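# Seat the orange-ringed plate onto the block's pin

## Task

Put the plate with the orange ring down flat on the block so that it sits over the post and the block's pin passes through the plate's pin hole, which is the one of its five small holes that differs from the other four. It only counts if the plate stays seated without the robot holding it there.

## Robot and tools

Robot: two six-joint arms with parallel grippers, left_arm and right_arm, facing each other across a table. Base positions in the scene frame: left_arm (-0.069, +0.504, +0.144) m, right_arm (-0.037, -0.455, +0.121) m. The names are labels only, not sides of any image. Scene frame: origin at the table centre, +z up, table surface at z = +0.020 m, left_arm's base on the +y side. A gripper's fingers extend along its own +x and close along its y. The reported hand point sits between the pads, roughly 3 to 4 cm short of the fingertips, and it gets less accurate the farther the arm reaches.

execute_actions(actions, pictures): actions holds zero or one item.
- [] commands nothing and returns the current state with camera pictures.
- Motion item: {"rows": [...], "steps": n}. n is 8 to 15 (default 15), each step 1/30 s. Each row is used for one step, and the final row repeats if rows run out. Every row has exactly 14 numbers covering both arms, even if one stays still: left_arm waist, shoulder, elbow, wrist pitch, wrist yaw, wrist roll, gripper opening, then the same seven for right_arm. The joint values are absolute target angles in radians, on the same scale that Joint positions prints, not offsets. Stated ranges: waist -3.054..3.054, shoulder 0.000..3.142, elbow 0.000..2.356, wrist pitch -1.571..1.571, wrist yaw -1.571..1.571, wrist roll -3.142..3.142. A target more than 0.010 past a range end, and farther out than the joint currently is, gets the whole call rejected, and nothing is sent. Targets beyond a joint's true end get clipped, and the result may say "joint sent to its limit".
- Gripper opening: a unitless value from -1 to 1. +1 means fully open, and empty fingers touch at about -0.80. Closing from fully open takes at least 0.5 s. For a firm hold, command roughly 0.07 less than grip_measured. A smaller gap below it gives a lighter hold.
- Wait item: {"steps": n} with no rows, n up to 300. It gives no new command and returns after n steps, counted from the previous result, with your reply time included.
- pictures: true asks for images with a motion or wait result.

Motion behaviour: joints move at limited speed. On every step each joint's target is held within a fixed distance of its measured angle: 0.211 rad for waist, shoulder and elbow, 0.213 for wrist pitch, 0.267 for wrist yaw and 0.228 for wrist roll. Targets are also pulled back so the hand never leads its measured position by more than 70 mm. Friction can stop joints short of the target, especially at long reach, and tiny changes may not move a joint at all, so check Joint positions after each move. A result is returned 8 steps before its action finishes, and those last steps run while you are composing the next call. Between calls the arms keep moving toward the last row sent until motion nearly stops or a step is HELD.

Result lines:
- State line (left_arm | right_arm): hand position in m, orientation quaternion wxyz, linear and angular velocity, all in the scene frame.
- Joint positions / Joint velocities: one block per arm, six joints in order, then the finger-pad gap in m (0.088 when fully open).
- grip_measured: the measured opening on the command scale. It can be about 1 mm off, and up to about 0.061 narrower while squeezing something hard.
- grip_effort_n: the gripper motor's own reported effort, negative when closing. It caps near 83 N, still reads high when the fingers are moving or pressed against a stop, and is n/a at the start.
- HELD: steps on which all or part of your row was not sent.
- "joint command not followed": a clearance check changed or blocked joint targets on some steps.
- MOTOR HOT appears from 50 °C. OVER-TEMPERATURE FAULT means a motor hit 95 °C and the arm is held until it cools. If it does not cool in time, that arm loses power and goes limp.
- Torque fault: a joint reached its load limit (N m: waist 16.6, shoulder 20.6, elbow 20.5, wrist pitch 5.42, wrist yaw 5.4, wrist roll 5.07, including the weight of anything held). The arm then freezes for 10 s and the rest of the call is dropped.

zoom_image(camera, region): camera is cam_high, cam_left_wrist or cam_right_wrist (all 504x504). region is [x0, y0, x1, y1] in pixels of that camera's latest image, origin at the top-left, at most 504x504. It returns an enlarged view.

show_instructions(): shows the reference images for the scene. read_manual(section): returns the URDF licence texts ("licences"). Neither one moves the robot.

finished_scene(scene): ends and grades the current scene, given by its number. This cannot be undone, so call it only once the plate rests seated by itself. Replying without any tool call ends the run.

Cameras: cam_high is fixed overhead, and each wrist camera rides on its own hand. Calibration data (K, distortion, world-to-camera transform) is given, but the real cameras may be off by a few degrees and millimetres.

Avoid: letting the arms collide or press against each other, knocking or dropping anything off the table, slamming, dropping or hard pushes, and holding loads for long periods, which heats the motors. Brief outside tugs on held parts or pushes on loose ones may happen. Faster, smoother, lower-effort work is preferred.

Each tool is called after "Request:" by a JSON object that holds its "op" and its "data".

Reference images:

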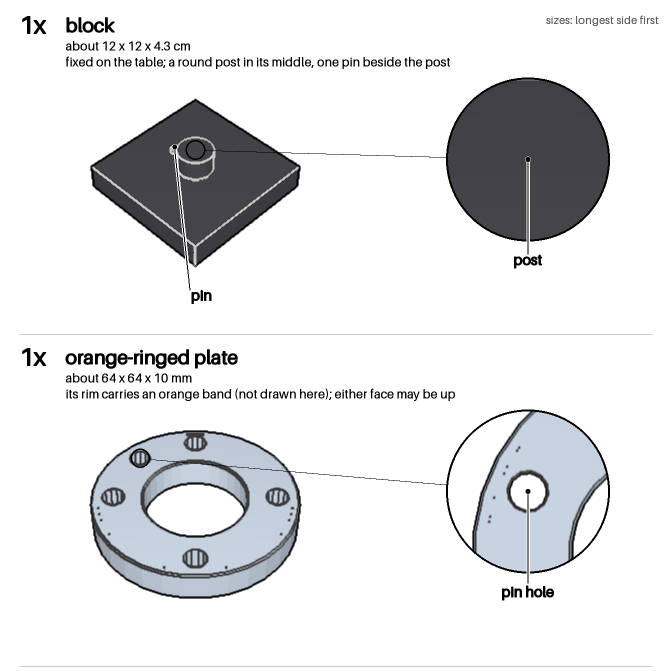

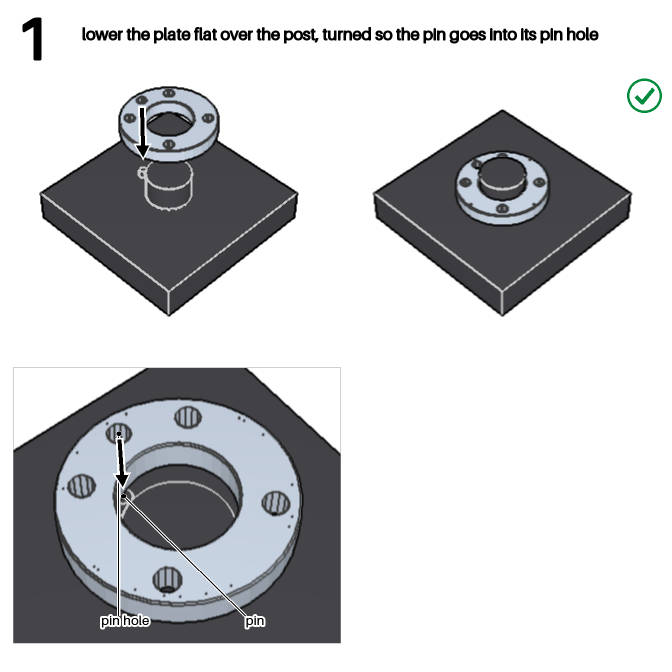

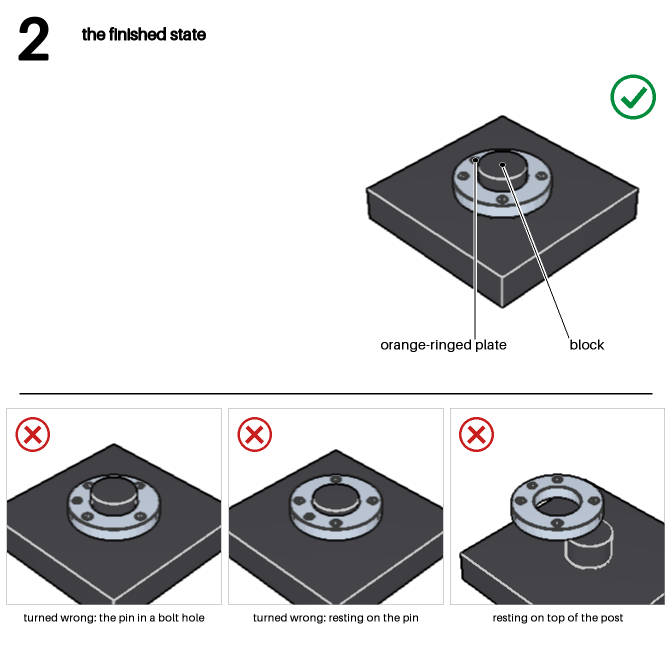

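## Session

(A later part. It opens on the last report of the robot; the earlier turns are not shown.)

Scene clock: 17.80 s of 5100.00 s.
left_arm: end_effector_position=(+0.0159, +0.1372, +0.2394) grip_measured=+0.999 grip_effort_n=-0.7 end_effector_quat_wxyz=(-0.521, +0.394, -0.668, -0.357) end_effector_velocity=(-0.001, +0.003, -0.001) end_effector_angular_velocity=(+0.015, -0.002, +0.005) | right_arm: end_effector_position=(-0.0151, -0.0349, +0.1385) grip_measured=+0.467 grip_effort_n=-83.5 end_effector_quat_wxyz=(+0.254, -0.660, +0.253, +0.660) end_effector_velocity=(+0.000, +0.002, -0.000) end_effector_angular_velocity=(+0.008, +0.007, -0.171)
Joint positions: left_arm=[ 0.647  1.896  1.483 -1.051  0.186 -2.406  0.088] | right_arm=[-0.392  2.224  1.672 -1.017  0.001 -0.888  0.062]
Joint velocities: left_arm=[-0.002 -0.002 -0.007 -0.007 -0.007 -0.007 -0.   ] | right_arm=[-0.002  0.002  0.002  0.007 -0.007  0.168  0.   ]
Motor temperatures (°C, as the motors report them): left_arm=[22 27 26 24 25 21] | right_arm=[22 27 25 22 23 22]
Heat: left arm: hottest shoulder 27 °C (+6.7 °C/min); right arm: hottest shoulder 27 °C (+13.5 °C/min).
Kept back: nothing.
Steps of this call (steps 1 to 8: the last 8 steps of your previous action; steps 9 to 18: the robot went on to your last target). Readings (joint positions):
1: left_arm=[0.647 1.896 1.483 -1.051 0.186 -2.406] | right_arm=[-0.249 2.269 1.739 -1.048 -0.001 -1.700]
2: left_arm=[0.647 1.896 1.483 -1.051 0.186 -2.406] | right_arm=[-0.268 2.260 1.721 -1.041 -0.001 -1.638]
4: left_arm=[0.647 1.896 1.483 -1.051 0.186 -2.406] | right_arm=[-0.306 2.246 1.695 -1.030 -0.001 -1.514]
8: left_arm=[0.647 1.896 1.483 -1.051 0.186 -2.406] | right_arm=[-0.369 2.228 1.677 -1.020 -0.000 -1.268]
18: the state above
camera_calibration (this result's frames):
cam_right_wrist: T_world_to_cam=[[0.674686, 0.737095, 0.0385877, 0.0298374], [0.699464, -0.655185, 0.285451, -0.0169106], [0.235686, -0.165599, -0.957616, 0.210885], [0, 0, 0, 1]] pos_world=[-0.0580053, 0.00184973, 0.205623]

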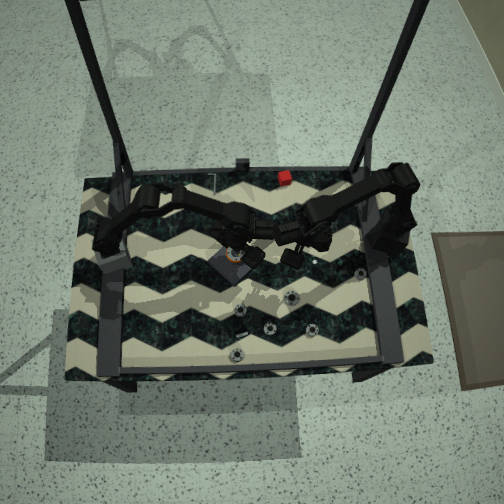

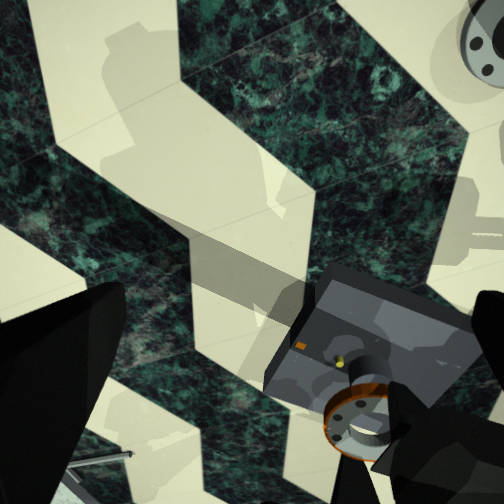

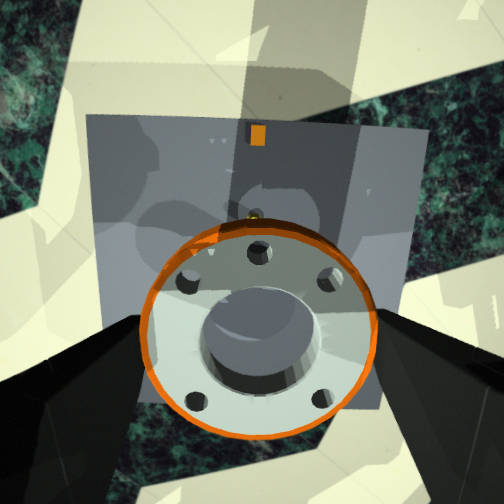

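Request:
{"op": "execute_actions", "data": {"actions": []}}

Request:
{"op": "zoom_image", "data": {"camera": "cam_right_wrist", "region": [70, 100, 450, 450]}}

Scene clock: 18.03 s of 5100.00 s.
left_arm: end_effector_position=(+0.0159, +0.1372, +0.2394) grip_measured=+0.999 grip_effort_n=-0.7 end_effector_quat_wxyz=(-0.521, +0.394, -0.668, -0.357) end_effector_velocity=(+0.000, +0.001, +0.001) end_effector_angular_velocity=(+0.010, -0.019, +0.002) | right_arm: end_effector_position=(-0.0151, -0.0350, +0.1384) grip_measured=+0.467 grip_effort_n=-83.5 end_effector_quat_wxyz=(+0.259, -0.658, +0.259, +0.658) end_effector_velocity=(-0.000, -0.002, +0.000) end_effector_angular_velocity=(-0.007, +0.008, -0.010)
Joint positions: left_arm=[ 0.647  1.896  1.483 -1.051  0.186 -2.406  0.088] | right_arm=[-0.392  2.224  1.671 -1.017  0.001 -0.872  0.062]
Joint velocities: left_arm=[-0.007 -0.002  0.002 -0.007 -0.022 -0.007 -0.   ] | right_arm=[-0.002 -0.002 -0.002 -0.007 -0.007  0.007 -0.   ]
Motor temperatures (°C, as the motors report them): left_arm=[22 27 26 24 25 21] | right_arm=[22 28 25 22 23 22]
Heat: left arm: hottest shoulder 27 °C (+6.7 °C/min); right arm: hottest shoulder 28 °C (+16.6 °C/min).
Kept back: nothing.
Steps of this call (steps 1 to 7: the robot went on to your last target). Readings (joint positions):
1: left_arm=[0.647 1.896 1.483 -1.051 0.186 -2.406] | right_arm=[-0.392 2.224 1.672 -1.017 0.001 -0.883]
2: left_arm=[0.647 1.896 1.483 -1.051 0.186 -2.406] | right_arm=[-0.392 2.224 1.672 -1.017 0.001 -0.879]
4: left_arm=[0.647 1.896 1.483 -1.051 0.186 -2.406] | right_arm=[-0.392 2.224 1.672 -1.017 0.001 -0.875]
7: the state above
camera_calibration (this result's frames):
cam_right_wrist: T_world_to_cam=[[0.686133, 0.726467, 0.0382912, 0.0297695], [0.689143, -0.665938, 0.285672, -0.0175176], [0.233031, -0.169621, -0.957562, 0.210592], [0, 0, 0, 1]] pos_world=[-0.057428, 0.00242849, 0.205519]

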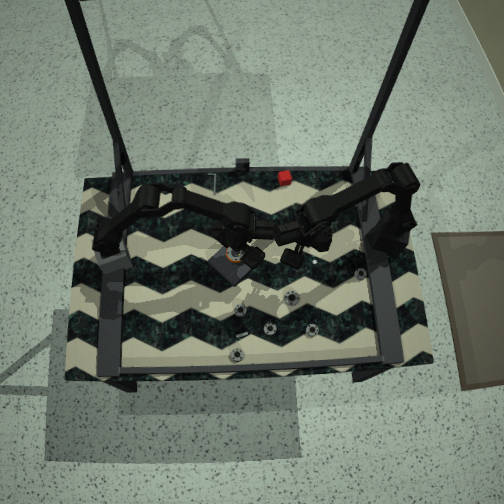

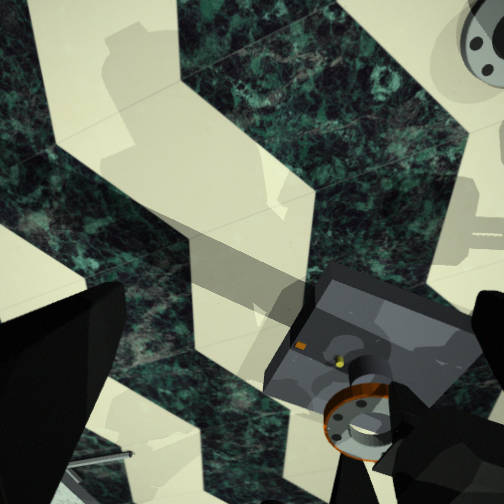

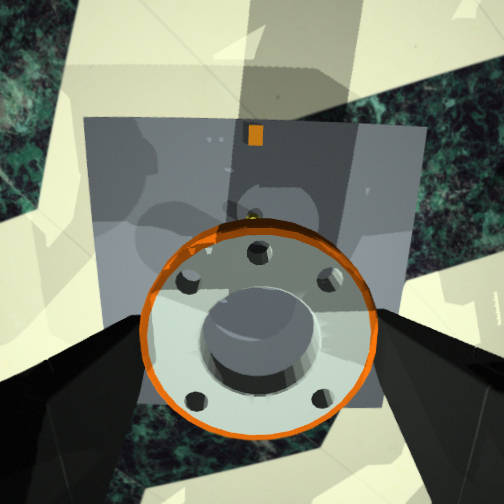

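Region (70, 100, 450, 450) of cam_right_wrist's 504x504 image, scaled by 1.326, with more detail than that image has; it fills the top 464 rows of this view, and the rest is white.

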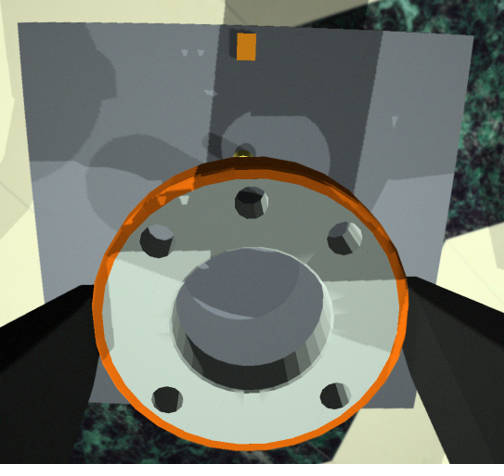

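Request:
{"op": "execute_actions", "data": {"actions": [{"rows":[[0.647,1.896,1.483,-1.051,0.186,-2.406,1,-0.393,2.232,1.655,-1.006,0,-0.858,0.40],[0.647,1.896,1.483,-1.051,0.186,-2.406,1,-0.395,2.237,1.648,-0.996,0,-0.85,0.40],[0.647,1.896,1.483,-1.051,0.186,-2.406,1,-0.396,2.241,1.641,-0.986,0,-0.84,0.40],[0.647,1.896,1.483,-1.051,0.186,-2.406,1,-0.397,2.244,1.634,-0.977,0,-0.832,0.40],[0.647,1.896,1.483,-1.051,0.186,-2.406,1,-0.397,2.247,1.628,-0.969,0,-0.826,0.40],[0.647,1.896,1.483,-1.051,0.186,-2.406,1,-0.397,2.25,1.623,-0.963,0,-0.824,0.40]],"steps":10}]}}

Request:
{"op": "execute_actions", "data": {"actions": [{"steps":18}], "pictures": true}}

Request:
{"op": "zoom_image", "data": {"camera": "cam_right_wrist", "region": [130, 190, 390, 450]}}

Scene clock: 20.37 s of 5100.00 s.
left_arm: end_effector_position=(+0.0159, +0.1372, +0.2394) grip_measured=+0.999 grip_effort_n=-0.7 end_effector_quat_wxyz=(-0.521, +0.394, -0.668, -0.357) end_effector_velocity=(-0.001, +0.005, -0.001) end_effector_angular_velocity=(+0.029, -0.013, +0.002) | right_arm: end_effector_position=(-0.0151, -0.0346, +0.1379) grip_measured=+0.467 grip_effort_n=-83.5 end_effector_quat_wxyz=(+0.263, -0.657, +0.260, +0.657) end_effector_velocity=(+0.001, +0.013, -0.018) end_effector_angular_velocity=(+0.091, +0.003, -0.112)
Joint positions: left_arm=[ 0.647  1.896  1.483 -1.051  0.186 -2.406  0.088] | right_arm=[-0.392  2.224  1.669 -1.012  0.001 -0.865  0.062]
Joint velocities: left_arm=[-0.007 -0.002 -0.002 -0.022 -0.022 -0.007 -0.   ] | right_arm=[-0.002 -0.002 -0.081  0.168 -0.007  0.11   0.   ]
Motor temperatures (°C, as the motors report them): left_arm=[22 28 26 24 25 21] | right_arm=[22 28 25 22 23 22]
Heat: left arm: hottest shoulder 28 °C (+8.8 °C/min); right arm: hottest shoulder 28 °C (+14.7 °C/min).
Steps of this call (steps 1 to 30: the robot went on to your last target; steps 31 to 68: nothing new was sent; steps 69 to 70: the first 2 steps of this action). Readings (joint positions):
69: left_arm=[0.647 1.896 1.483 -1.051 0.186 -2.406] | right_arm=[-0.392 2.224 1.671 -1.016 0.001 -0.869]
70: the state above

Scene clock: 20.97 s of 5100.00 s.
left_arm: end_effector_position=(+0.0159, +0.1372, +0.2394) grip_measured=+0.999 grip_effort_n=-0.2 end_effector_quat_wxyz=(-0.521, +0.394, -0.668, -0.357) end_effector_velocity=(+0.000, -0.001, +0.000) end_effector_angular_velocity=(-0.004, -0.008, +0.005) | right_arm: end_effector_position=(-0.0147, -0.0364, +0.1235) grip_measured=+0.467 grip_effort_n=-83.5 end_effector_quat_wxyz=(+0.274, -0.652, +0.274, +0.652) end_effector_velocity=(-0.000, +0.001, +0.000) end_effector_angular_velocity=(+0.008, +0.007, -0.010)
Joint positions: left_arm=[ 0.647  1.896  1.483 -1.051  0.186 -2.406  0.088] | right_arm=[-0.394  2.24   1.635 -0.965  0.001 -0.828  0.062]
Joint velocities: left_arm=[-0.002 -0.002 -0.002  0.007 -0.007 -0.007 -0.   ] | right_arm=[-0.002 -0.002 -0.002  0.007 -0.007  0.007 -0.   ]
Motor temperatures (°C, as the motors report them): left_arm=[22 28 26 24 25 21] | right_arm=[22 29 25 22 23 22]
Heat: left arm: hottest shoulder 28 °C (+8.6 °C/min); right arm: hottest shoulder 29 °C (+17.2 °C/min).
Kept back: nothing.
Steps of this call (steps 1 to 8: the last 8 steps of your previous action; steps 9 to 18: the robot went on to your last target). Readings (joint positions):
1: left_arm=[0.647 1.896 1.483 -1.051 0.186 -2.406] | right_arm=[-0.392 2.224 1.666 -1.005 0.001 -0.860]
2: left_arm=[0.647 1.896 1.483 -1.051 0.186 -2.406] | right_arm=[-0.392 2.224 1.662 -0.998 0.001 -0.854]
4: left_arm=[0.647 1.896 1.483 -1.051 0.186 -2.406] | right_arm=[-0.392 2.226 1.651 -0.984 0.001 -0.842]
8: left_arm=[0.647 1.896 1.483 -1.051 0.186 -2.406] | right_arm=[-0.393 2.236 1.638 -0.971 0.001 -0.831]
18: the state above
camera_calibration (this result's frames):
cam_right_wrist: T_world_to_cam=[[0.718131, 0.694884, 0.0377247, 0.0304051], [0.6585, -0.696064, 0.286134, -0.016004], [0.225089, -0.18064, -0.957447, 0.195409], [0, 0, 0, 1]] pos_world=[-0.0552807, 0.00303086, 0.190526]

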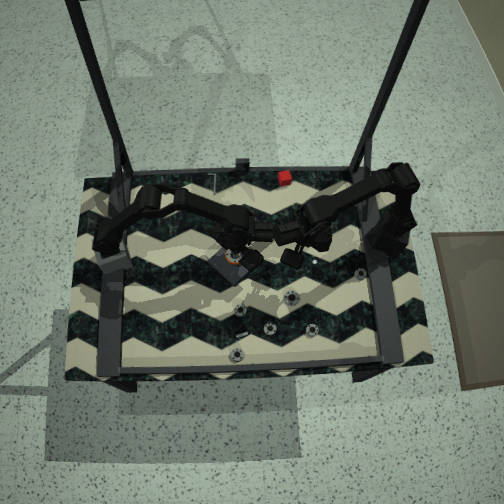

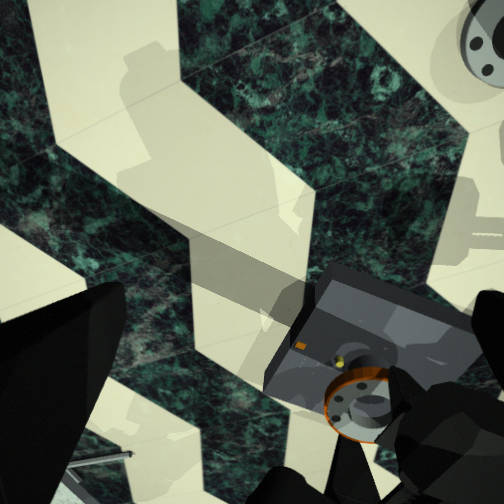

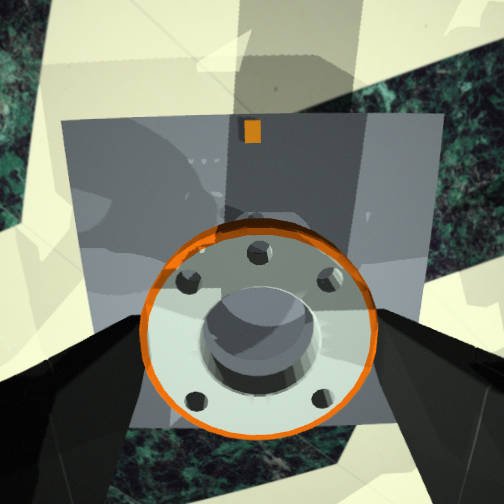

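Region (130, 190, 390, 450) of cam_right_wrist's 504x504 image, scaled by 1.938, with more detail than that image has.

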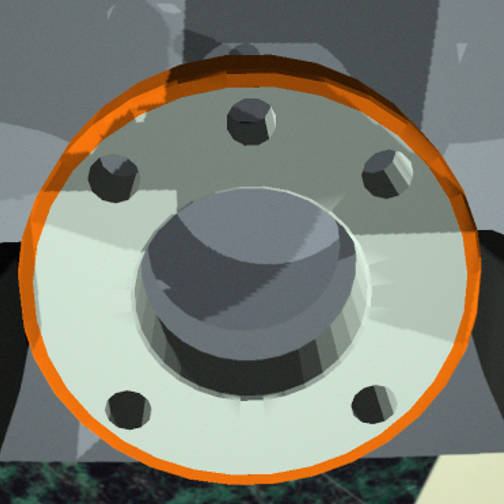

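Request:
{"op": "execute_actions", "data": {"actions": [{"rows":[[0.647,1.896,1.483,-1.051,0.186,-2.406,1,-0.393,2.252,1.619,-0.957,0,-0.824,0.40],[0.647,1.896,1.483,-1.051,0.186,-2.406,1,-0.392,2.254,1.615,-0.951,0,-0.824,0.40],[0.647,1.896,1.483,-1.051,0.186,-2.406,1,-0.391,2.256,1.611,-0.946,0,-0.824,0.40]],"steps":8}]}}

Request:
{"op": "execute_actions", "data": {"actions": [{"steps":18}], "pictures": true}}

Request:
{"op": "zoom_image", "data": {"camera": "cam_right_wrist", "region": [130, 190, 390, 450]}}

Scene clock: 22.00 s of 5100.00 s.
left_arm: end_effector_position=(+0.0159, +0.1372, +0.2394) grip_measured=+0.999 grip_effort_n=-0.7 end_effector_quat_wxyz=(-0.521, +0.394, -0.668, -0.357) end_effector_velocity=(+0.002, +0.001, -0.001) end_effector_angular_velocity=(+0.010, -0.004, +0.010) | right_arm: end_effector_position=(-0.0147, -0.0364, +0.1235) grip_measured=+0.467 grip_effort_n=-83.5 end_effector_quat_wxyz=(+0.274, -0.652, +0.274, +0.652) end_effector_velocity=(-0.000, -0.002, +0.000) end_effector_angular_velocity=(-0.007, +0.008, -0.010)
Joint positions: left_arm=[ 0.647  1.896  1.483 -1.051  0.186 -2.406  0.088] | right_arm=[-0.394  2.24   1.635 -0.965  0.001 -0.828  0.062]
Joint velocities: left_arm=[ 0.002  0.002  0.002 -0.007 -0.007 -0.007 -0.   ] | right_arm=[-0.002 -0.002 -0.002 -0.007 -0.007  0.007 -0.   ]
Motor temperatures (°C, as the motors report them): left_arm=[22 28 26 24 25 21] | right_arm=[22 29 25 22 23 22]
Heat: left arm: hottest shoulder 28 °C (+8.2 °C/min); right arm: hottest shoulder 29 °C (+16.4 °C/min).
Kept back: the last 8 steps of this action.
Steps of this call (steps 1 to 15: the robot went on to your last target; steps 16 to 31: nothing new was sent). Readings (joint positions):
1: left_arm=[0.647 1.896 1.483 -1.051 0.186 -2.406] | right_arm=[-0.394 2.240 1.635 -0.965 0.001 -0.828]
2: left_arm=[0.647 1.896 1.483 -1.051 0.186 -2.406] | right_arm=[-0.394 2.240 1.635 -0.965 0.001 -0.828]
4: left_arm=[0.647 1.896 1.483 -1.051 0.186 -2.406] | right_arm=[-0.394 2.240 1.635 -0.965 0.001 -0.828]
8: left_arm=[0.647 1.896 1.483 -1.051 0.186 -2.406] | right_arm=[-0.394 2.240 1.635 -0.965 0.001 -0.828]
31: the state above

Scene clock: 22.60 s of 5100.00 s.
left_arm: end_effector_position=(+0.0159, +0.1372, +0.2394) grip_measured=+0.999 grip_effort_n=-0.7 end_effector_quat_wxyz=(-0.521, +0.394, -0.668, -0.357) end_effector_velocity=(-0.003, +0.003, -0.001) end_effector_angular_velocity=(+0.017, +0.000, +0.015) | right_arm: end_effector_position=(-0.0147, -0.0367, +0.1193) grip_measured=+0.467 grip_effort_n=-83.5 end_effector_quat_wxyz=(+0.274, -0.652, +0.273, +0.652) end_effector_velocity=(+0.004, -0.007, -0.001) end_effector_angular_velocity=(-0.027, -0.006, -0.000)
Joint positions: left_arm=[ 0.647  1.896  1.483 -1.051  0.186 -2.406  0.088] | right_arm=[-0.394  2.244  1.623 -0.949  0.001 -0.828  0.062]
Joint velocities: left_arm=[-0.007 -0.002 -0.007 -0.007 -0.007 -0.022  0.   ] | right_arm=[-0.007 -0.002 -0.007 -0.022  0.007 -0.007 -0.   ]
Motor temperatures (°C, as the motors report them): left_arm=[22 28 26 24 25 21] | right_arm=[22 29 25 22 23 22]
Heat: left arm: hottest shoulder 28 °C (+8.0 °C/min); right arm: hottest shoulder 29 °C (+15.9 °C/min).
Kept back: nothing.
Steps of this call (steps 1 to 8: the last 8 steps of your previous action; steps 9 to 18: the robot went on to your last target). Readings (joint positions):
1: left_arm=[0.647 1.896 1.483 -1.051 0.186 -2.406] | right_arm=[-0.394 2.240 1.634 -0.965 0.001 -0.828]
2: left_arm=[0.647 1.896 1.483 -1.051 0.186 -2.406] | right_arm=[-0.394 2.240 1.633 -0.962 0.001 -0.828]
4: left_arm=[0.647 1.896 1.483 -1.051 0.186 -2.406] | right_arm=[-0.394 2.240 1.629 -0.955 0.001 -0.828]
8: left_arm=[0.647 1.896 1.483 -1.051 0.186 -2.406] | right_arm=[-0.394 2.243 1.624 -0.951 0.001 -0.828]
18: the state above
camera_calibration (this result's frames):
cam_right_wrist: T_world_to_cam=[[0.718129, 0.694841, 0.0385618, 0.030728], [0.658483, -0.69639, 0.285378, -0.0149611], [0.225146, -0.179546, -0.957639, 0.191381], [0, 0, 0, 1]] pos_world=[-0.0553037, 0.0025917, 0.186358]

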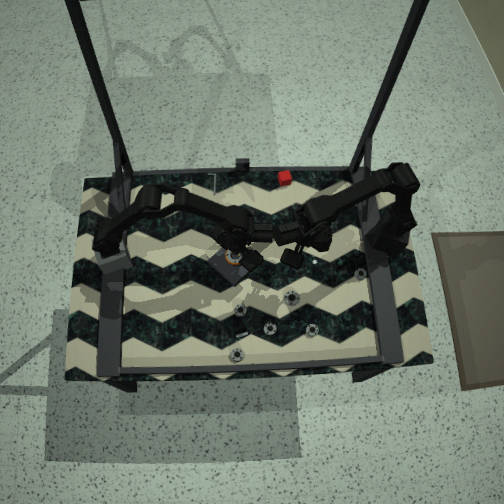

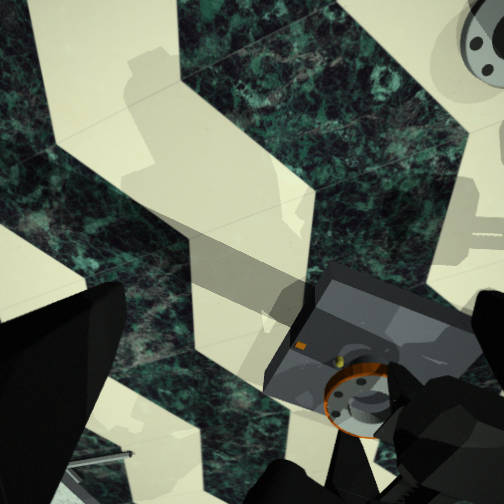

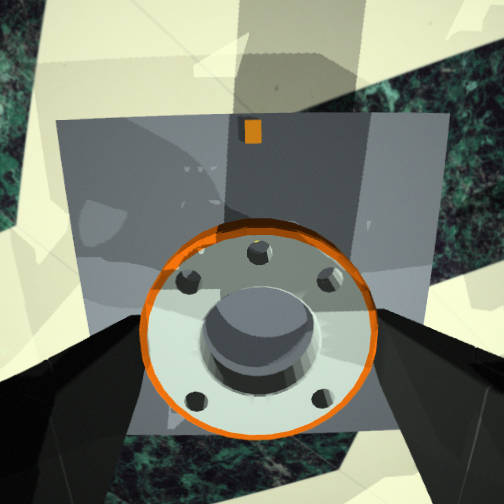

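Region (130, 190, 390, 450) of cam_right_wrist's 504x504 image, scaled by 1.938, with more detail than that image has.

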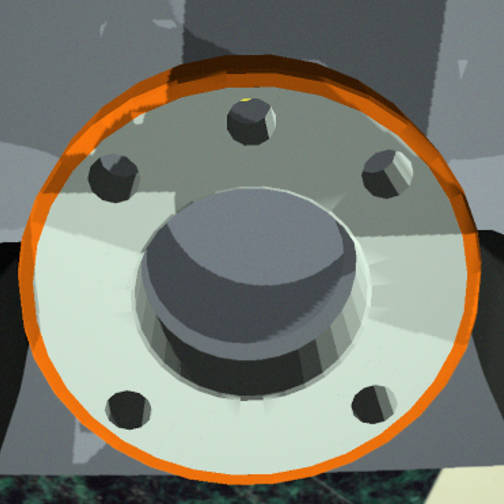

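Request:
{"op": "execute_actions", "data": {"actions": [{"rows":[[0.647,1.896,1.483,-1.051,0.186,-2.406,1,-0.390,2.258,1.608,-0.941,0,-0.824,0.40],[0.647,1.896,1.483,-1.051,0.186,-2.406,1,-0.390,2.261,1.605,-0.936,0,-0.824,0.40],[0.647,1.896,1.483,-1.051,0.186,-2.406,1,-0.390,2.264,1.603,-0.931,0,-0.824,0.40]],"steps":8}]}}

Request:
{"op": "execute_actions", "data": {"actions": [{"steps":18}], "pictures": true}}

Request:
{"op": "zoom_image", "data": {"camera": "cam_right_wrist", "region": [130, 190, 390, 450]}}

Scene clock: 23.07 s of 5100.00 s.
left_arm: end_effector_position=(+0.0159, +0.1372, +0.2394) grip_measured=+0.999 grip_effort_n=-0.7 end_effector_quat_wxyz=(-0.521, +0.394, -0.668, -0.357) end_effector_velocity=(+0.004, +0.003, -0.001) end_effector_angular_velocity=(+0.019, -0.031, +0.009) | right_arm: end_effector_position=(-0.0147, -0.0367, +0.1193) grip_measured=+0.467 grip_effort_n=-83.5 end_effector_quat_wxyz=(+0.274, -0.652, +0.273, +0.652) end_effector_velocity=(-0.002, -0.002, +0.000) end_effector_angular_velocity=(-0.007, +0.008, -0.005)
Joint positions: left_arm=[ 0.647  1.896  1.483 -1.051  0.186 -2.406  0.088] | right_arm=[-0.394  2.244  1.623 -0.949  0.001 -0.828  0.062]
Joint velocities: left_arm=[-0.002 -0.002 -0.002 -0.007 -0.037 -0.007 -0.   ] | right_arm=[ 0.002 -0.002 -0.002 -0.007 -0.007  0.007 -0.   ]
Motor temperatures (°C, as the motors report them): left_arm=[22 28 27 24 25 21] | right_arm=[22 29 25 22 23 22]
Heat: left arm: hottest shoulder 28 °C (+7.8 °C/min); right arm: hottest shoulder 29 °C (+15.6 °C/min).
Kept back: the last 8 steps of this action.
Steps of this call (steps 1 to 14: the robot went on to your last target). Readings (joint positions):
1: left_arm=[0.647 1.896 1.483 -1.051 0.186 -2.406] | right_arm=[-0.394 2.244 1.623 -0.949 0.001 -0.828]
2: left_arm=[0.647 1.896 1.483 -1.051 0.186 -2.406] | right_arm=[-0.394 2.244 1.623 -0.949 0.001 -0.828]
4: left_arm=[0.647 1.896 1.483 -1.051 0.186 -2.406] | right_arm=[-0.394 2.244 1.623 -0.949 0.001 -0.828]
8: left_arm=[0.647 1.896 1.483 -1.051 0.186 -2.406] | right_arm=[-0.394 2.244 1.623 -0.949 0.001 -0.828]
14: the state above

Scene clock: 23.67 s of 5100.00 s.
left_arm: end_effector_position=(+0.0159, +0.1372, +0.2394) grip_measured=+0.999 grip_effort_n=-0.7 end_effector_quat_wxyz=(-0.521, +0.394, -0.668, -0.357) end_effector_velocity=(-0.000, -0.004, -0.001) end_effector_angular_velocity=(-0.013, -0.011, +0.001) | right_arm: end_effector_position=(-0.0147, -0.0368, +0.1140) grip_measured=+0.467 grip_effort_n=-83.5 end_effector_quat_wxyz=(+0.274, -0.652, +0.274, +0.652) end_effector_velocity=(-0.002, -0.004, -0.001) end_effector_angular_velocity=(-0.011, +0.023, +0.005)
Joint positions: left_arm=[ 0.647  1.896  1.483 -1.051  0.186 -2.406  0.088] | right_arm=[-0.394  2.252  1.615 -0.934  0.001 -0.828  0.062]
Joint velocities: left_arm=[-0.007  0.002 -0.002  0.022 -0.007 -0.007 -0.   ] | right_arm=[-0.002 -0.002 -0.007 -0.007 -0.022 -0.007 -0.   ]
Motor temperatures (°C, as the motors report them): left_arm=[22 28 27 24 25 21] | right_arm=[22 29 25 22 23 22]
Heat: left arm: hottest shoulder 28 °C (+7.6 °C/min); right arm: hottest shoulder 29 °C (+15.2 °C/min).
Kept back: nothing.
Steps of this call (steps 1 to 8: the last 8 steps of your previous action; steps 9 to 18: the robot went on to your last target). Readings (joint positions):
1: left_arm=[0.647 1.896 1.483 -1.051 0.186 -2.406] | right_arm=[-0.394 2.244 1.623 -0.948 0.001 -0.828]
2: left_arm=[0.647 1.896 1.483 -1.051 0.186 -2.406] | right_arm=[-0.394 2.244 1.622 -0.946 0.001 -0.828]
4: left_arm=[0.647 1.896 1.483 -1.051 0.186 -2.406] | right_arm=[-0.394 2.246 1.620 -0.940 0.001 -0.828]
8: left_arm=[0.647 1.896 1.483 -1.051 0.186 -2.406] | right_arm=[-0.394 2.251 1.616 -0.936 0.001 -0.828]
18: the state above
camera_calibration (this result's frames):
cam_right_wrist: T_world_to_cam=[[0.718131, 0.694884, 0.0377247, 0.0310924], [0.6585, -0.696064, 0.286134, -0.0136058], [0.225089, -0.18064, -0.957447, 0.186306], [0, 0, 0, 1]] pos_world=[-0.0553044, 0.00257823, 0.181098]

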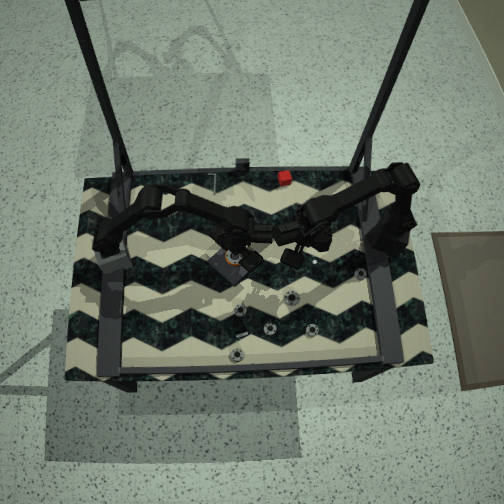

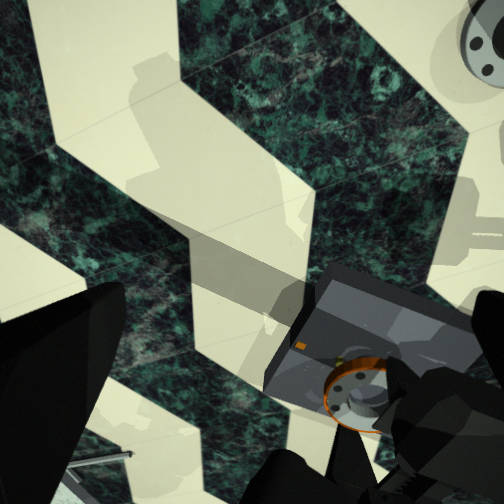

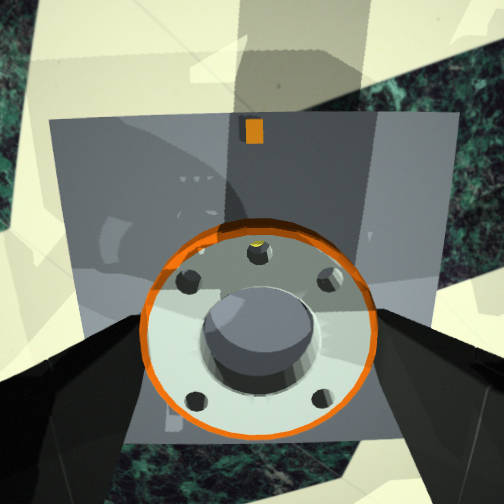

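Region (130, 190, 390, 450) of cam_right_wrist's 504x504 image, scaled by 1.938, with more detail than that image has.

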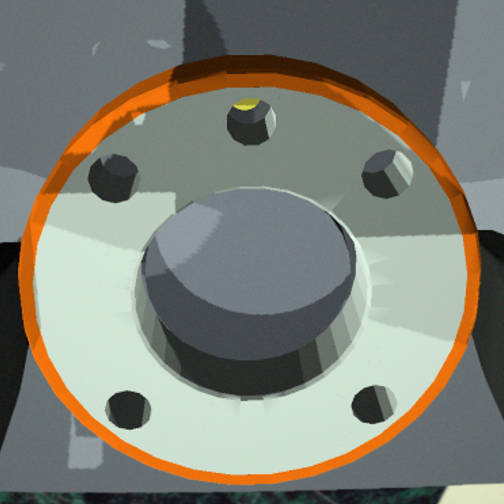

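Request:
{"op": "execute_actions", "data": {"actions": [{"rows":[[0.647,1.896,1.483,-1.051,0.186,-2.406,1,-0.390,2.267,1.600,-0.926,0,-0.824,0.40],[0.647,1.896,1.483,-1.051,0.186,-2.406,1,-0.390,2.270,1.597,-0.920,0,-0.824,0.40],[0.647,1.896,1.483,-1.051,0.186,-2.406,1,-0.390,2.272,1.595,-0.915,0,-0.824,0.40]],"steps":8}]}}

Request:
{"op": "execute_actions", "data": {"actions": [{"steps":16}], "pictures": true}}

Request:
{"op": "zoom_image", "data": {"camera": "cam_right_wrist", "region": [130, 190, 390, 450]}}

Scene clock: 24.20 s of 5100.00 s.
left_arm: end_effector_position=(+0.0159, +0.1372, +0.2394) grip_measured=+0.999 grip_effort_n=-0.7 end_effector_quat_wxyz=(-0.521, +0.394, -0.668, -0.357) end_effector_velocity=(-0.001, +0.005, -0.000) end_effector_angular_velocity=(+0.024, +0.001, +0.005) | right_arm: end_effector_position=(-0.0147, -0.0368, +0.1140) grip_measured=+0.467 grip_effort_n=-83.5 end_effector_quat_wxyz=(+0.274, -0.652, +0.274, +0.652) end_effector_velocity=(-0.004, +0.001, +0.000) end_effector_angular_velocity=(+0.009, +0.036, -0.010)
Joint positions: left_arm=[ 0.647  1.896  1.483 -1.051  0.186 -2.406  0.088] | right_arm=[-0.394  2.252  1.615 -0.934  0.001 -0.828  0.062]
Joint velocities: left_arm=[-0.002 -0.002 -0.002 -0.022 -0.007 -0.007 -0.   ] | right_arm=[-0.002 -0.002 -0.002  0.007 -0.037  0.007 -0.   ]
Motor temperatures (°C, as the motors report them): left_arm=[22 28 27 24 25 21] | right_arm=[22 29 25 22 23 22]
Heat: left arm: hottest shoulder 28 °C (+7.4 °C/min); right arm: hottest shoulder 29 °C (+14.9 °C/min).
Kept back: the last 8 steps of this action.
Steps of this call (steps 1 to 15: the robot went on to your last target; step 16: nothing new was sent). Readings (joint positions):
1: left_arm=[0.647 1.896 1.483 -1.051 0.186 -2.406] | right_arm=[-0.394 2.252 1.615 -0.934 0.001 -0.828]
2: left_arm=[0.647 1.896 1.483 -1.051 0.186 -2.406] | right_arm=[-0.394 2.252 1.615 -0.934 0.001 -0.828]
4: left_arm=[0.647 1.896 1.483 -1.051 0.186 -2.406] | right_arm=[-0.394 2.252 1.615 -0.934 0.001 -0.828]
8: left_arm=[0.647 1.896 1.483 -1.051 0.186 -2.406] | right_arm=[-0.394 2.252 1.615 -0.934 0.001 -0.828]
16: the state above

Scene clock: 24.73 s of 5100.00 s.
left_arm: end_effector_position=(+0.0159, +0.1372, +0.2394) grip_measured=+0.999 grip_effort_n=-0.7 end_effector_quat_wxyz=(-0.521, +0.394, -0.668, -0.357) end_effector_velocity=(+0.001, -0.002, +0.001) end_effector_angular_velocity=(-0.008, -0.009, +0.005) | right_arm: end_effector_position=(-0.0148, -0.0358, +0.1106) grip_measured=+0.467 grip_effort_n=-83.5 end_effector_quat_wxyz=(+0.275, -0.652, +0.272, +0.652) end_effector_velocity=(-0.002, -0.000, -0.001) end_effector_angular_velocity=(+0.004, +0.022, -0.010)
Joint positions: left_arm=[ 0.647  1.896  1.483 -1.051  0.186 -2.406  0.088] | right_arm=[-0.393  2.257  1.609 -0.917  0.001 -0.828  0.062]
Joint velocities: left_arm=[-0.002 -0.002  0.002  0.007 -0.007 -0.007 -0.   ] | right_arm=[-0.002 -0.002 -0.007  0.007 -0.022  0.007 -0.   ]
Motor temperatures (°C, as the motors report them): left_arm=[22 28 27 24 25 21] | right_arm=[22 29 25 22 23 22]
Heat: left arm: hottest shoulder 28 °C (+7.3 °C/min); right arm: hottest shoulder 29 °C (+14.6 °C/min).
Kept back: nothing.
Steps of this call (steps 1 to 8: the last 8 steps of your previous action; steps 9 to 16: the robot went on to your last target). Readings (joint positions):
1: left_arm=[0.647 1.896 1.483 -1.051 0.186 -2.406] | right_arm=[-0.394 2.252 1.615 -0.933 0.001 -0.828]
2: left_arm=[0.647 1.896 1.483 -1.051 0.186 -2.406] | right_arm=[-0.393 2.252 1.614 -0.931 0.001 -0.828]
4: left_arm=[0.647 1.896 1.483 -1.051 0.186 -2.406] | right_arm=[-0.393 2.254 1.611 -0.923 0.001 -0.828]
8: left_arm=[0.647 1.896 1.483 -1.051 0.186 -2.406] | right_arm=[-0.393 2.257 1.609 -0.919 0.001 -0.828]
16: the state above
camera_calibration (this result's frames):
cam_right_wrist: T_world_to_cam=[[0.717842, 0.694962, 0.0416116, 0.0301555], [0.658583, -0.697217, 0.283119, -0.011607], [0.225769, -0.17583, -0.958182, 0.183425], [0, 0, 0, 1]] pos_world=[-0.0554143, 0.00320202, 0.177785]

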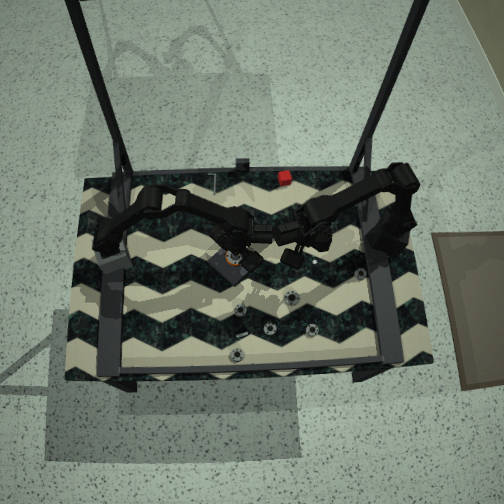

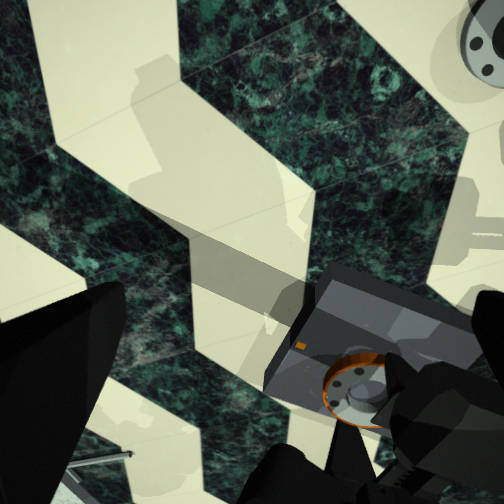

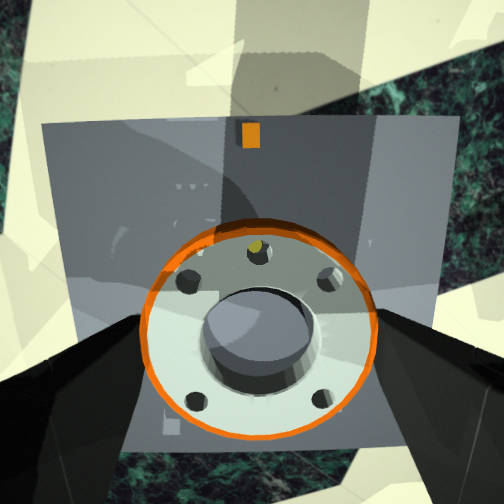

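Region (130, 190, 390, 450) of cam_right_wrist's 504x504 image, scaled by 1.938, with more detail than that image has.

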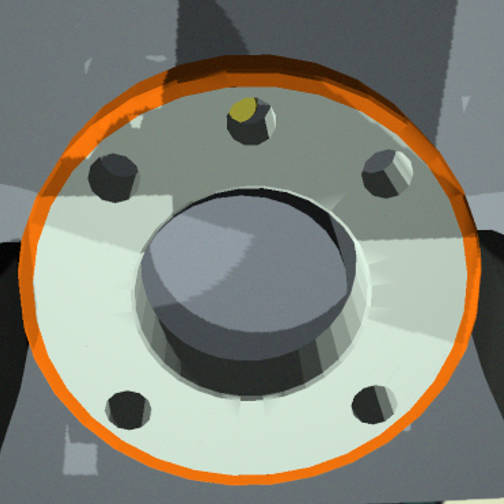

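Request:
{"op": "execute_actions", "data": {"actions": [{"rows":[[0.647,1.896,1.483,-1.051,0.186,-2.406,1,-0.393,2.25,1.605,-0.917,0,-0.824,0.40],[0.647,1.896,1.483,-1.051,0.186,-2.406,1,-0.393,2.242,1.605,-0.917,0,-0.824,0.40],[0.647,1.896,1.483,-1.051,0.186,-2.406,1,-0.393,2.237,1.605,-0.920,0,-0.824,0.40],[0.647,1.896,1.483,-1.051,0.186,-2.406,1,-0.393,2.237,1.605,-0.923,0,-0.824,0.40],[0.647,1.896,1.483,-1.051,0.186,-2.406,1,-0.396,2.237,1.600,-0.926,0,-0.824,0.40],[0.647,1.896,1.483,-1.051,0.186,-2.406,1,-0.398,2.237,1.596,-0.928,0,-0.824,0.40],[0.647,1.896,1.483,-1.051,0.186,-2.406,1,-0.400,2.237,1.592,-0.930,0,-0.824,0.40]],"steps":10}]}}

Request:
{"op": "execute_actions", "data": {"actions": [{"steps":18}], "pictures": true}}

Request:
{"op": "zoom_image", "data": {"camera": "cam_right_wrist", "region": [130, 190, 390, 450]}}

Scene clock: 26.27 s of 5100.00 s.
left_arm: end_effector_position=(+0.0159, +0.1372, +0.2394) grip_measured=+0.999 grip_effort_n=-0.7 end_effector_quat_wxyz=(-0.521, +0.394, -0.668, -0.357) end_effector_velocity=(+0.000, -0.001, +0.000) end_effector_angular_velocity=(+0.000, -0.003, +0.034) | right_arm: end_effector_position=(-0.0148, -0.0358, +0.1106) grip_measured=+0.467 grip_effort_n=-83.5 end_effector_quat_wxyz=(+0.275, -0.652, +0.272, +0.652) end_effector_velocity=(+0.002, +0.003, +0.004) end_effector_angular_velocity=(+0.017, +0.006, +0.000)
Joint positions: left_arm=[ 0.647  1.896  1.483 -1.051  0.186 -2.406  0.088] | right_arm=[-0.393  2.257  1.609 -0.917  0.001 -0.828  0.062]
Joint velocities: left_arm=[-0.002 -0.002 -0.002  0.007 -0.007 -0.037 -0.   ] | right_arm=[-0.007 -0.007  0.002  0.007 -0.007 -0.007 -0.   ]
Motor temperatures (°C, as the motors report them): left_arm=[22 29 27 24 25 21] | right_arm=[22 29 25 22 23 22]
Heat: left arm: hottest shoulder 29 °C (+9.1 °C/min); right arm: hottest shoulder 29 °C (+13.7 °C/min).
Steps of this call (steps 1 to 15: the robot went on to your last target; steps 16 to 44: nothing new was sent; steps 45 to 46: the first 2 steps of this action). Readings (joint positions):
45: left_arm=[0.647 1.896 1.483 -1.051 0.186 -2.406] | right_arm=[-0.393 2.257 1.609 -0.917 0.001 -0.828]
46: the state above

Scene clock: 26.87 s of 5100.00 s.
left_arm: end_effector_position=(+0.0159, +0.1372, +0.2394) grip_measured=+0.999 grip_effort_n=-0.7 end_effector_quat_wxyz=(-0.521, +0.394, -0.668, -0.357) end_effector_velocity=(-0.000, -0.006, +0.000) end_effector_angular_velocity=(-0.020, +0.004, +0.018) | right_arm: end_effector_position=(-0.0133, -0.0385, +0.1126) grip_measured=+0.467 grip_effort_n=-83.5 end_effector_quat_wxyz=(+0.275, -0.652, +0.275, +0.651) end_effector_velocity=(-0.000, +0.001, +0.000) end_effector_angular_velocity=(+0.008, +0.007, +0.005)
Joint positions: left_arm=[ 0.647  1.896  1.483 -1.051  0.186 -2.406  0.088] | right_arm=[-0.397  2.249  1.604 -0.927  0.001 -0.828  0.062]
Joint velocities: left_arm=[-0.002  0.002  0.002  0.022  0.007 -0.022 -0.   ] | right_arm=[-0.002 -0.002 -0.002  0.007 -0.007 -0.007 -0.   ]
Motor temperatures (°C, as the motors report them): left_arm=[22 29 27 24 25 21] | right_arm=[22 30 25 22 23 22]
Heat: left arm: hottest shoulder 29 °C (+8.9 °C/min); right arm: hottest shoulder 30 °C (+15.6 °C/min).
Kept back: nothing.
Steps of this call (steps 1 to 8: the last 8 steps of your previous action; steps 9 to 15: the robot went on to your last target; steps 16 to 18: nothing new was sent). Readings (joint positions):
1: left_arm=[0.647 1.896 1.483 -1.051 0.186 -2.406] | right_arm=[-0.393 2.257 1.609 -0.917 0.001 -0.828]
2: left_arm=[0.647 1.896 1.483 -1.051 0.186 -2.406] | right_arm=[-0.393 2.256 1.609 -0.917 0.001 -0.828]
4: left_arm=[0.647 1.896 1.483 -1.051 0.186 -2.406] | right_arm=[-0.393 2.254 1.609 -0.919 0.001 -0.828]
8: left_arm=[0.647 1.896 1.483 -1.051 0.186 -2.406] | right_arm=[-0.395 2.250 1.606 -0.925 0.001 -0.828]
18: the state above
All arms were judged still, so your last target was given up. Only a new action makes them travel on or press farther. Fingers that are still opening or closing keep moving.
camera_calibration (this result's frames):
cam_right_wrist: T_world_to_cam=[[0.720501, 0.692458, 0.0371472, 0.031297], [0.656016, -0.697987, 0.287155, -0.0155064], [0.224771, -0.182526, -0.957164, 0.184223], [0, 0, 0, 1]] pos_world=[-0.0537851, 0.00113046, 0.179622]

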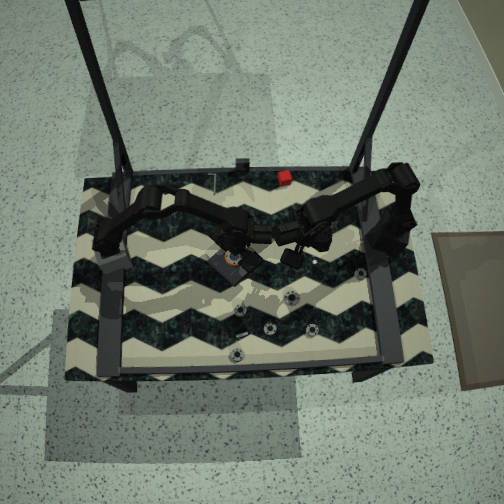

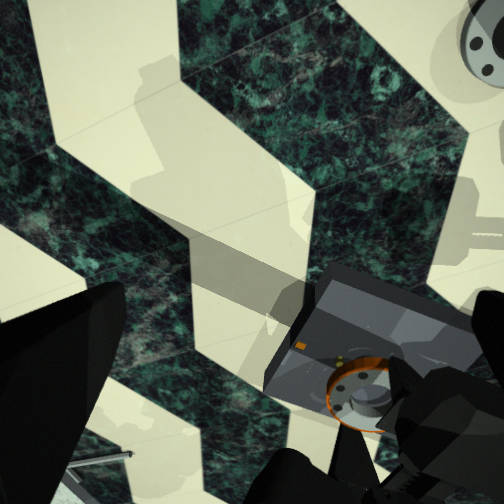

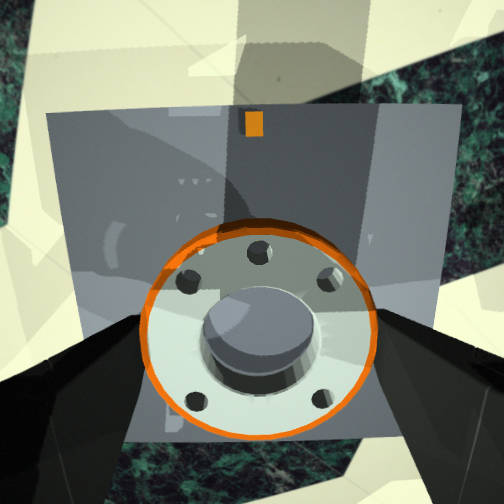

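Region (130, 190, 390, 450) of cam_right_wrist's 504x504 image, scaled by 1.938, with more detail than that image has.

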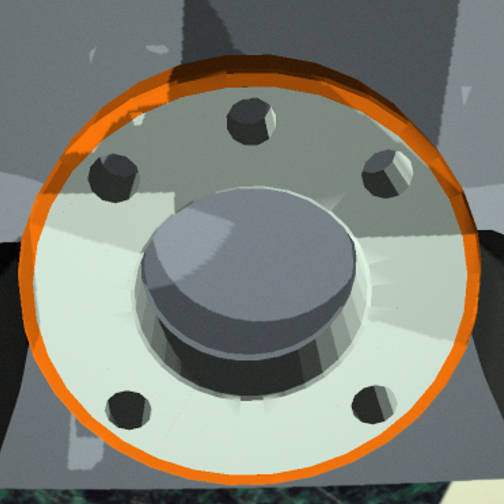

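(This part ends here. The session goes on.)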